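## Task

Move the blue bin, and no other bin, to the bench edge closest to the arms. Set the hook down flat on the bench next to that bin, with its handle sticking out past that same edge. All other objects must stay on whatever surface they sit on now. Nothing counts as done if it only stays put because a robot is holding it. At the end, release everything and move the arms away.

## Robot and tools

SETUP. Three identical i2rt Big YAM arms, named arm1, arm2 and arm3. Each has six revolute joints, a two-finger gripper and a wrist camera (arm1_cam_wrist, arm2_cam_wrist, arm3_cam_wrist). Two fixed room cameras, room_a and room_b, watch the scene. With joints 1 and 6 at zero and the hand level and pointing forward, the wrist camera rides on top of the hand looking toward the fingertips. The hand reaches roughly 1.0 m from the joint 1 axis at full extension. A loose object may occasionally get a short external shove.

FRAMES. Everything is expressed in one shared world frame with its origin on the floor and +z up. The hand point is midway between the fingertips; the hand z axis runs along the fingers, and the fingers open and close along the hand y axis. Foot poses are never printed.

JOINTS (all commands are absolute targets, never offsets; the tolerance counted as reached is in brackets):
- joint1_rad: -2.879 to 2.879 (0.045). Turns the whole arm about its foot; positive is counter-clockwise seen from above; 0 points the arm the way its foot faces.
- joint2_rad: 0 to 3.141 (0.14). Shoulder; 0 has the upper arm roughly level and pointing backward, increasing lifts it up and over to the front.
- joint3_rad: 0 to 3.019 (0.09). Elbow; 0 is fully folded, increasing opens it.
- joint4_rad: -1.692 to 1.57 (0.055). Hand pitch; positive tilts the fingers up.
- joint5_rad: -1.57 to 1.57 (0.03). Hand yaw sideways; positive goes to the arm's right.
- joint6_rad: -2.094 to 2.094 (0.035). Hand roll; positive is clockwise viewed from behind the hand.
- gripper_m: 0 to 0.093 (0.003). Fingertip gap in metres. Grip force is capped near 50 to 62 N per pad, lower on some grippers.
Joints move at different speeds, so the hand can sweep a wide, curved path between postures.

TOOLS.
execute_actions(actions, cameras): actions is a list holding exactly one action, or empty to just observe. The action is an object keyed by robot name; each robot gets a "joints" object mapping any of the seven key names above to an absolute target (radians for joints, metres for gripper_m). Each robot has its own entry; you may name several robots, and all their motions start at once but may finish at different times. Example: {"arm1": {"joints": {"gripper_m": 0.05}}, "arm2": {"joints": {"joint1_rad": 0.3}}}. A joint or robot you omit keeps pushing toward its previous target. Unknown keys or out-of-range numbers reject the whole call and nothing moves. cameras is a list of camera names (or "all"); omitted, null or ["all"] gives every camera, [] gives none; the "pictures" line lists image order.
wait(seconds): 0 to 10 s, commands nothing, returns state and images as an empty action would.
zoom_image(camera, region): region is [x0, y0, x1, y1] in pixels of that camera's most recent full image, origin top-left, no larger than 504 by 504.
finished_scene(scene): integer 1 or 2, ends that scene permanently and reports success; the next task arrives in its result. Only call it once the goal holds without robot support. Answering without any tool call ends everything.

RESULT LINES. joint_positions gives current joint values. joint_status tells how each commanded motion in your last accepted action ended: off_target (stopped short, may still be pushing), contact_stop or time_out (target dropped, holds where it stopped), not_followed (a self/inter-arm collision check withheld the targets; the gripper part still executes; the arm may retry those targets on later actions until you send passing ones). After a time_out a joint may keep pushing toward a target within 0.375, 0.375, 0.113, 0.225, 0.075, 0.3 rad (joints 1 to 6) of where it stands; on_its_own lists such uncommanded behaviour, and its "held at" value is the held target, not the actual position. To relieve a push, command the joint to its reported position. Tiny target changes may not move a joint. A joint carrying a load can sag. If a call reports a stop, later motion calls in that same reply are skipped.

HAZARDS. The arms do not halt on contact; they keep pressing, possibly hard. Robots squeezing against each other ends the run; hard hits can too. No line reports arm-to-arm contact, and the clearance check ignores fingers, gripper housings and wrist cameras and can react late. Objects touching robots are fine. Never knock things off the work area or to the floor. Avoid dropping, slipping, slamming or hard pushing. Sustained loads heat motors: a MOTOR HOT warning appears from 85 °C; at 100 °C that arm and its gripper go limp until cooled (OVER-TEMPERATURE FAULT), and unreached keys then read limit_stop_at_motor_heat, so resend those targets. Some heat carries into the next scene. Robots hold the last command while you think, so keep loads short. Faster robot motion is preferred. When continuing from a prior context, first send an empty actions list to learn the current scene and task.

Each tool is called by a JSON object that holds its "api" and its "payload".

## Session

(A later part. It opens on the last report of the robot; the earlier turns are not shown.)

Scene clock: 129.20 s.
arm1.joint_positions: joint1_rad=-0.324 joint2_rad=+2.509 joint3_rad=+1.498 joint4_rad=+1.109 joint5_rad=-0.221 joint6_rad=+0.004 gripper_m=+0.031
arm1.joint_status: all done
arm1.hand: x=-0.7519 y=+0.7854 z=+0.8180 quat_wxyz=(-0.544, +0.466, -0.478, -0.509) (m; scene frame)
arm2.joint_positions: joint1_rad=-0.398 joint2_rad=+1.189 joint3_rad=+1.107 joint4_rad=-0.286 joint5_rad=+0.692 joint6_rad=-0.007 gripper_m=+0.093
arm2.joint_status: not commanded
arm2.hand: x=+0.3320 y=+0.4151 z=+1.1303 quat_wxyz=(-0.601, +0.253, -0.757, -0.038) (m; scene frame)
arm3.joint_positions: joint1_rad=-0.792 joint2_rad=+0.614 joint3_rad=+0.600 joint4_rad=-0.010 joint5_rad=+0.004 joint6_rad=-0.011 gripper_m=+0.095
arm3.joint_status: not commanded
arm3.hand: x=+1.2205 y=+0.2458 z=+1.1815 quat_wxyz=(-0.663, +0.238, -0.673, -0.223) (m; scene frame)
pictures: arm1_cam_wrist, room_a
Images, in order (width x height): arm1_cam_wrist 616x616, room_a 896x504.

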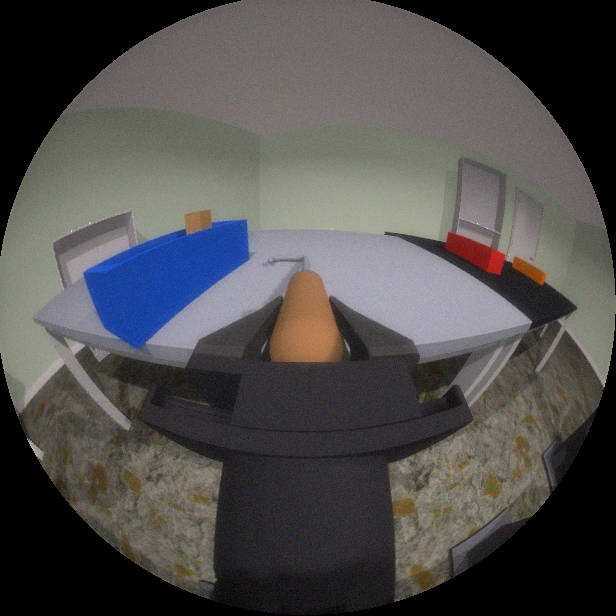

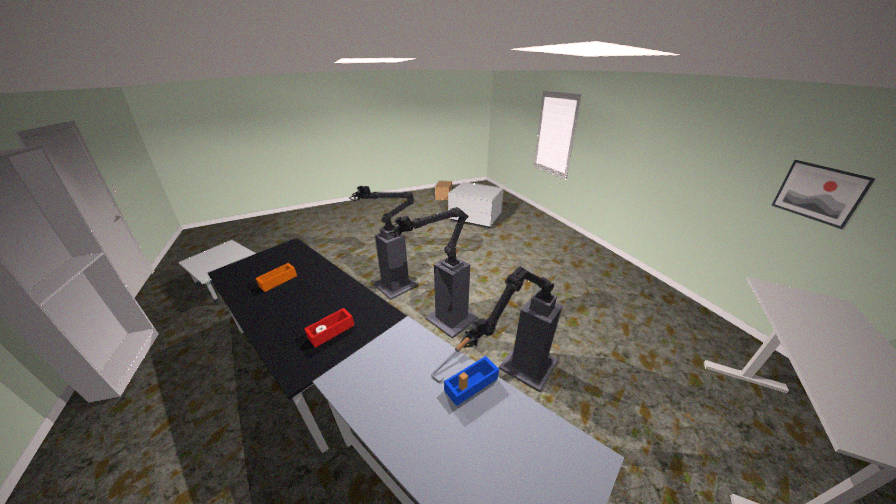

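{"api": "execute_actions", "payload": {"actions": [{"arm1":{"joints":{"joint2_rad":2.56,"joint3_rad":1.52}}}], "cameras": ["arm1_cam_wrist"]}}

{"api": "execute_actions", "payload": {"actions": [{"arm1":{"joints":{"gripper_m":0.093}}}], "cameras": ["arm1_cam_wrist"]}}

Scene clock: 132.77 s.
arm1.joint_positions: joint1_rad=-0.324 joint2_rad=+2.555 joint3_rad=+1.498 joint4_rad=+1.138 joint5_rad=-0.218 joint6_rad=+0.017 gripper_m=+0.031
arm1.joint_status: all done
arm1.hand: x=-0.7533 y=+0.7786 z=+0.7884 quat_wxyz=(-0.536, +0.465, -0.487, -0.508) (m; scene frame)
arm2.joint_positions: joint1_rad=-0.398 joint2_rad=+1.189 joint3_rad=+1.107 joint4_rad=-0.286 joint5_rad=+0.692 joint6_rad=-0.007 gripper_m=+0.093
arm2.joint_status: not commanded
arm2.hand: x=+0.3320 y=+0.4151 z=+1.1303 quat_wxyz=(-0.601, +0.253, -0.757, -0.038) (m; scene frame)
arm3.joint_positions: joint1_rad=-0.792 joint2_rad=+0.614 joint3_rad=+0.600 joint4_rad=-0.010 joint5_rad=+0.004 joint6_rad=-0.011 gripper_m=+0.095
arm3.joint_status: not commanded
arm3.hand: x=+1.2205 y=+0.2458 z=+1.1815 quat_wxyz=(-0.663, +0.238, -0.673, -0.223) (m; scene frame)
pictures: arm1_cam_wrist
Images, in order (width x height): arm1_cam_wrist 616x616.

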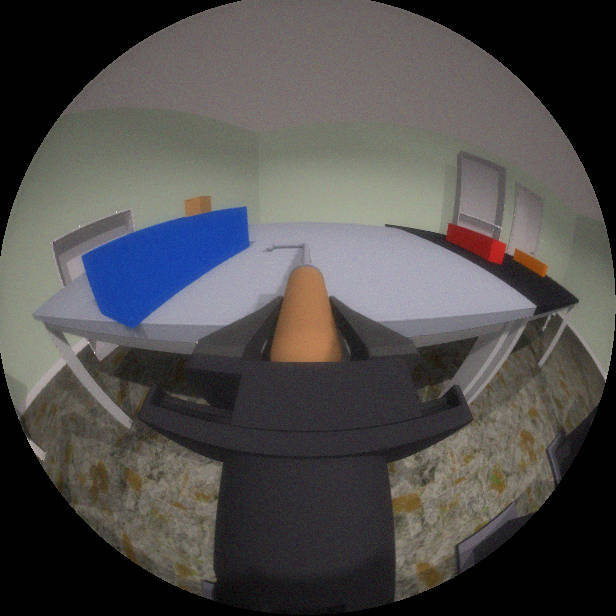

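Scene clock: 133.47 s.
arm1.joint_positions: joint1_rad=-0.324 joint2_rad=+2.555 joint3_rad=+1.498 joint4_rad=+1.138 joint5_rad=-0.218 joint6_rad=+0.017 gripper_m=+0.093
arm1.joint_status: all done
arm1.hand: x=-0.7533 y=+0.7786 z=+0.7884 quat_wxyz=(-0.536, +0.465, -0.487, -0.508) (m; scene frame)
arm2.joint_positions: joint1_rad=-0.398 joint2_rad=+1.189 joint3_rad=+1.107 joint4_rad=-0.286 joint5_rad=+0.692 joint6_rad=-0.007 gripper_m=+0.093
arm2.joint_status: not commanded
arm2.hand: x=+0.3320 y=+0.4151 z=+1.1303 quat_wxyz=(-0.601, +0.253, -0.757, -0.038) (m; scene frame)
arm3.joint_positions: joint1_rad=-0.792 joint2_rad=+0.614 joint3_rad=+0.600 joint4_rad=-0.010 joint5_rad=+0.004 joint6_rad=-0.011 gripper_m=+0.095
arm3.joint_status: not commanded
arm3.hand: x=+1.2205 y=+0.2458 z=+1.1815 quat_wxyz=(-0.663, +0.238, -0.673, -0.223) (m; scene frame)
pictures: arm1_cam_wrist
Images, in order (width x height): arm1_cam_wrist 616x616.

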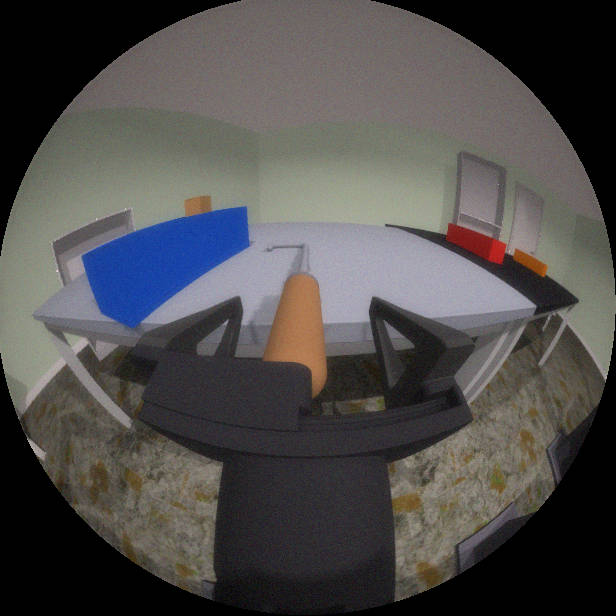

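{"api": "execute_actions", "payload": {"actions": [{"arm1":{"joints":{"joint2_rad":2.2}}}], "cameras": []}}

{"api": "execute_actions", "payload": {"actions": [{"arm1":{"joints":{"joint2_rad":2.0,"joint3_rad":1.1,"joint1_rad":-0.03,"joint5_rad":0,"joint4_rad":1.2,"gripper_m":0.04}}}], "cameras": []}}

{"api": "execute_actions", "payload": {"actions": [{"arm1":{"joints":{"joint2_rad":2.28}}}], "cameras": ["arm1_cam_wrist"]}}

{"api": "execute_actions", "payload": {"actions": [{"arm1":{"joints":{"joint2_rad":2.42,"joint3_rad":1.48,"joint4_rad":1.0}}}], "cameras": ["arm1_cam_wrist"]}}

{"api": "execute_actions", "payload": {"actions": [{"arm1":{"joints":{"joint2_rad":2.0,"joint3_rad":0.8,"joint4_rad":0.9}}}], "cameras": ["arm1_cam_wrist","room_b"]}}

Scene clock: 138.80 s.
arm1.joint_positions: joint1_rad=-0.324 joint2_rad=+2.187 joint3_rad=+1.498 joint4_rad=+1.150 joint5_rad=-0.219 joint6_rad=+0.017 gripper_m=+0.093
arm1.joint_status: all done
arm1.hand: x=-0.7533 y=+0.7784 z=+1.0831 quat_wxyz=(-0.636, +0.385, -0.359, -0.565) (m; scene frame)
arm2.joint_positions: joint1_rad=-0.398 joint2_rad=+1.189 joint3_rad=+1.107 joint4_rad=-0.286 joint5_rad=+0.692 joint6_rad=-0.007 gripper_m=+0.093
arm2.joint_status: not commanded
arm2.hand: x=+0.3320 y=+0.4151 z=+1.1303 quat_wxyz=(-0.601, +0.253, -0.757, -0.038) (m; scene frame)
arm3.joint_positions: joint1_rad=-0.792 joint2_rad=+0.614 joint3_rad=+0.600 joint4_rad=-0.010 joint5_rad=+0.004 joint6_rad=-0.011 gripper_m=+0.095
arm3.joint_status: not commanded
arm3.hand: x=+1.2205 y=+0.2458 z=+1.1815 quat_wxyz=(-0.663, +0.238, -0.673, -0.223) (m; scene frame)
pictures: none
No camera images: the call's "cameras" was empty. Leave "cameras" out to get every camera's image.

Scene clock: 140.17 s.
arm1.joint_positions: joint1_rad=-0.032 joint2_rad=+2.018 joint3_rad=+1.099 joint4_rad=+1.177 joint5_rad=-0.001 joint6_rad=+0.017 gripper_m=+0.040
arm1.joint_status: all done
arm1.hand: x=-0.9480 y=+0.7074 z=+1.0183 quat_wxyz=(-0.553, +0.430, -0.425, -0.573) (m; scene frame)
arm2.joint_positions: joint1_rad=-0.398 joint2_rad=+1.189 joint3_rad=+1.107 joint4_rad=-0.286 joint5_rad=+0.692 joint6_rad=-0.007 gripper_m=+0.093
arm2.joint_status: not commanded
arm2.hand: x=+0.3320 y=+0.4151 z=+1.1303 quat_wxyz=(-0.601, +0.253, -0.757, -0.038) (m; scene frame)
arm3.joint_positions: joint1_rad=-0.792 joint2_rad=+0.614 joint3_rad=+0.600 joint4_rad=-0.010 joint5_rad=+0.004 joint6_rad=-0.011 gripper_m=+0.095
arm3.joint_status: not commanded
arm3.hand: x=+1.2205 y=+0.2458 z=+1.1815 quat_wxyz=(-0.663, +0.238, -0.673, -0.223) (m; scene frame)
pictures: none
No camera images: the call's "cameras" was empty. Leave "cameras" out to get every camera's image.

Scene clock: 141.23 s.
arm1.joint_positions: joint1_rad=-0.032 joint2_rad=+2.308 joint3_rad=+1.092 joint4_rad=+1.183 joint5_rad=-0.001 joint6_rad=+0.017 gripper_m=+0.040
arm1.joint_status: all done
arm1.hand: x=-0.9471 y=+0.6989 z=+0.8156 quat_wxyz=(-0.486, +0.507, -0.502, -0.504) (m; scene frame)
arm2.joint_positions: joint1_rad=-0.398 joint2_rad=+1.189 joint3_rad=+1.107 joint4_rad=-0.286 joint5_rad=+0.692 joint6_rad=-0.007 gripper_m=+0.093
arm2.joint_status: not commanded
arm2.hand: x=+0.3320 y=+0.4151 z=+1.1303 quat_wxyz=(-0.601, +0.253, -0.757, -0.038) (m; scene frame)
arm3.joint_positions: joint1_rad=-0.792 joint2_rad=+0.614 joint3_rad=+0.600 joint4_rad=-0.010 joint5_rad=+0.004 joint6_rad=-0.011 gripper_m=+0.095
arm3.joint_status: not commanded
arm3.hand: x=+1.2205 y=+0.2458 z=+1.1815 quat_wxyz=(-0.663, +0.238, -0.673, -0.223) (m; scene frame)
pictures: arm1_cam_wrist
Images, in order (width x height): arm1_cam_wrist 616x616.

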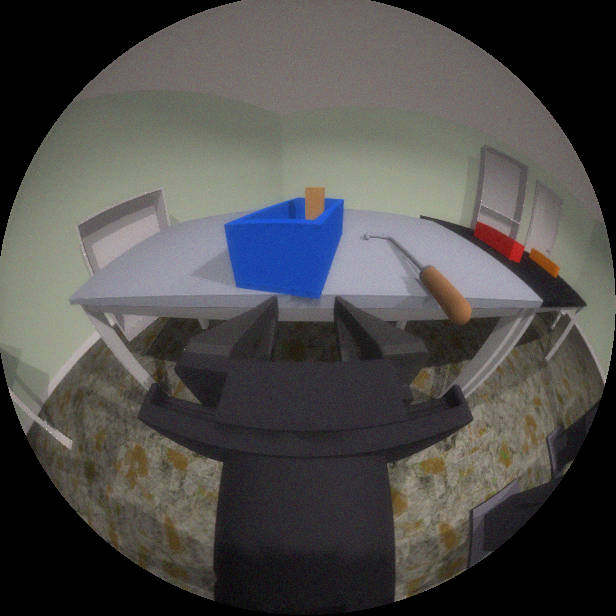

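Scene clock: 142.37 s.
arm1.joint_positions: joint1_rad=-0.032 joint2_rad=+2.426 joint3_rad=+1.440 joint4_rad=+1.014 joint5_rad=-0.001 joint6_rad=+0.017 gripper_m=+0.040
arm1.joint_status: all done
arm1.hand: x=-0.9494 y=+0.8024 z=+0.8341 quat_wxyz=(-0.501, +0.492, -0.487, -0.520) (m; scene frame)
arm2.joint_positions: joint1_rad=-0.398 joint2_rad=+1.189 joint3_rad=+1.107 joint4_rad=-0.286 joint5_rad=+0.692 joint6_rad=-0.007 gripper_m=+0.093
arm2.joint_status: not commanded
arm2.hand: x=+0.3320 y=+0.4151 z=+1.1303 quat_wxyz=(-0.601, +0.253, -0.757, -0.038) (m; scene frame)
arm3.joint_positions: joint1_rad=-0.792 joint2_rad=+0.614 joint3_rad=+0.600 joint4_rad=-0.010 joint5_rad=+0.004 joint6_rad=-0.011 gripper_m=+0.095
arm3.joint_status: not commanded
arm3.hand: x=+1.2205 y=+0.2458 z=+1.1815 quat_wxyz=(-0.663, +0.238, -0.673, -0.223) (m; scene frame)
pictures: arm1_cam_wrist
Images, in order (width x height): arm1_cam_wrist 616x616.

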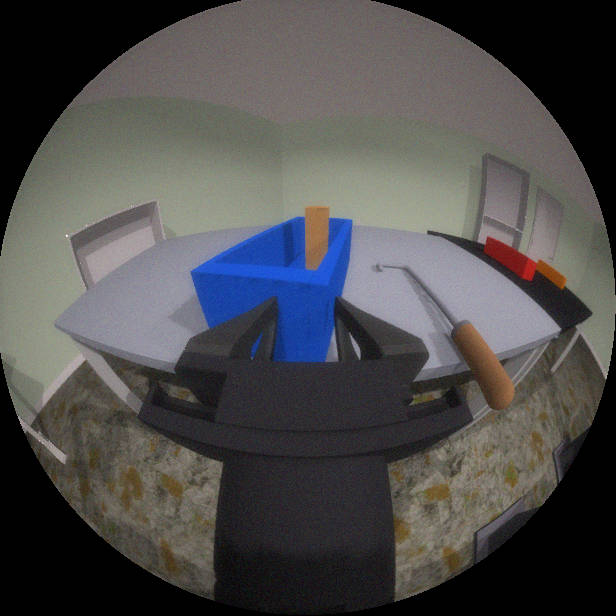

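Scene clock: 143.83 s.
arm1.joint_positions: joint1_rad=-0.032 joint2_rad=+1.993 joint3_rad=+0.796 joint4_rad=+0.912 joint5_rad=-0.001 joint6_rad=+0.017 gripper_m=+0.040
arm1.joint_status: all done
arm1.hand: x=-0.9452 y=+0.6080 z=+0.8389 quat_wxyz=(-0.420, +0.565, -0.560, -0.436) (m; scene frame)
arm2.joint_positions: joint1_rad=-0.398 joint2_rad=+1.189 joint3_rad=+1.107 joint4_rad=-0.286 joint5_rad=+0.692 joint6_rad=-0.007 gripper_m=+0.093
arm2.joint_status: not commanded
arm2.hand: x=+0.3320 y=+0.4151 z=+1.1303 quat_wxyz=(-0.601, +0.253, -0.757, -0.038) (m; scene frame)
arm3.joint_positions: joint1_rad=-0.792 joint2_rad=+0.614 joint3_rad=+0.600 joint4_rad=-0.010 joint5_rad=+0.004 joint6_rad=-0.011 gripper_m=+0.095
arm3.joint_status: not commanded
arm3.hand: x=+1.2205 y=+0.2458 z=+1.1815 quat_wxyz=(-0.663, +0.238, -0.673, -0.223) (m; scene frame)
pictures: arm1_cam_wrist, room_b
Images, in order (width x height): arm1_cam_wrist 616x616, room_b 896x504.

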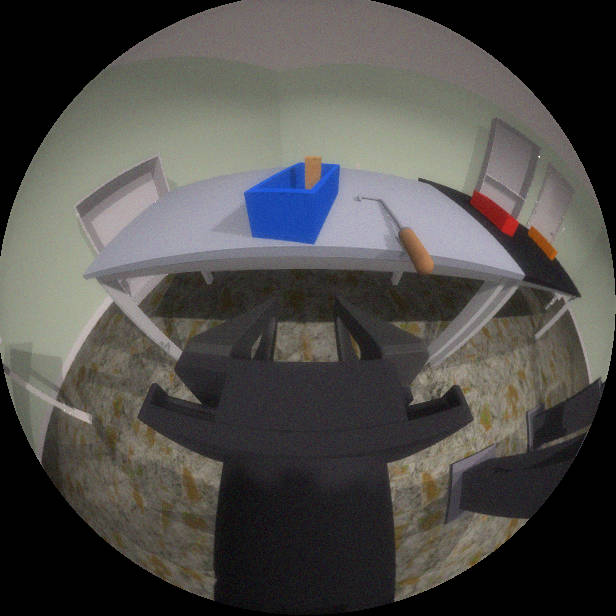

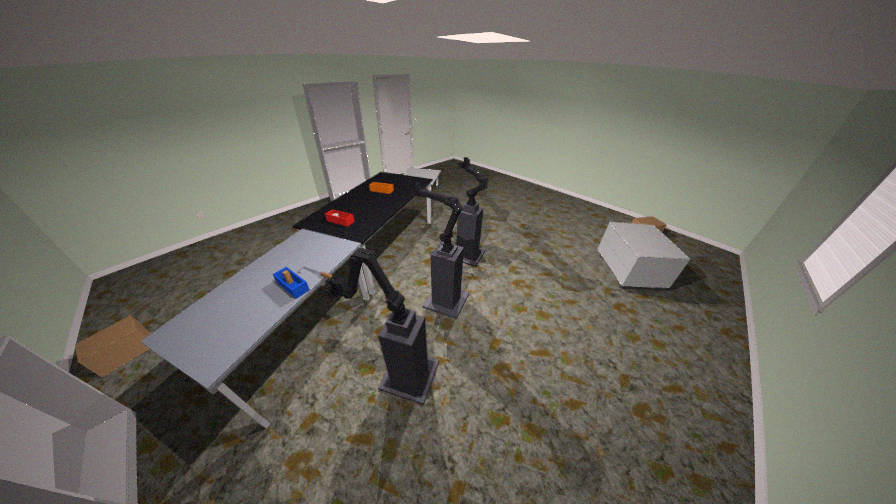

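{"api": "finished_scene", "payload": {"scene": 1}}

The scene is finished: the task was done.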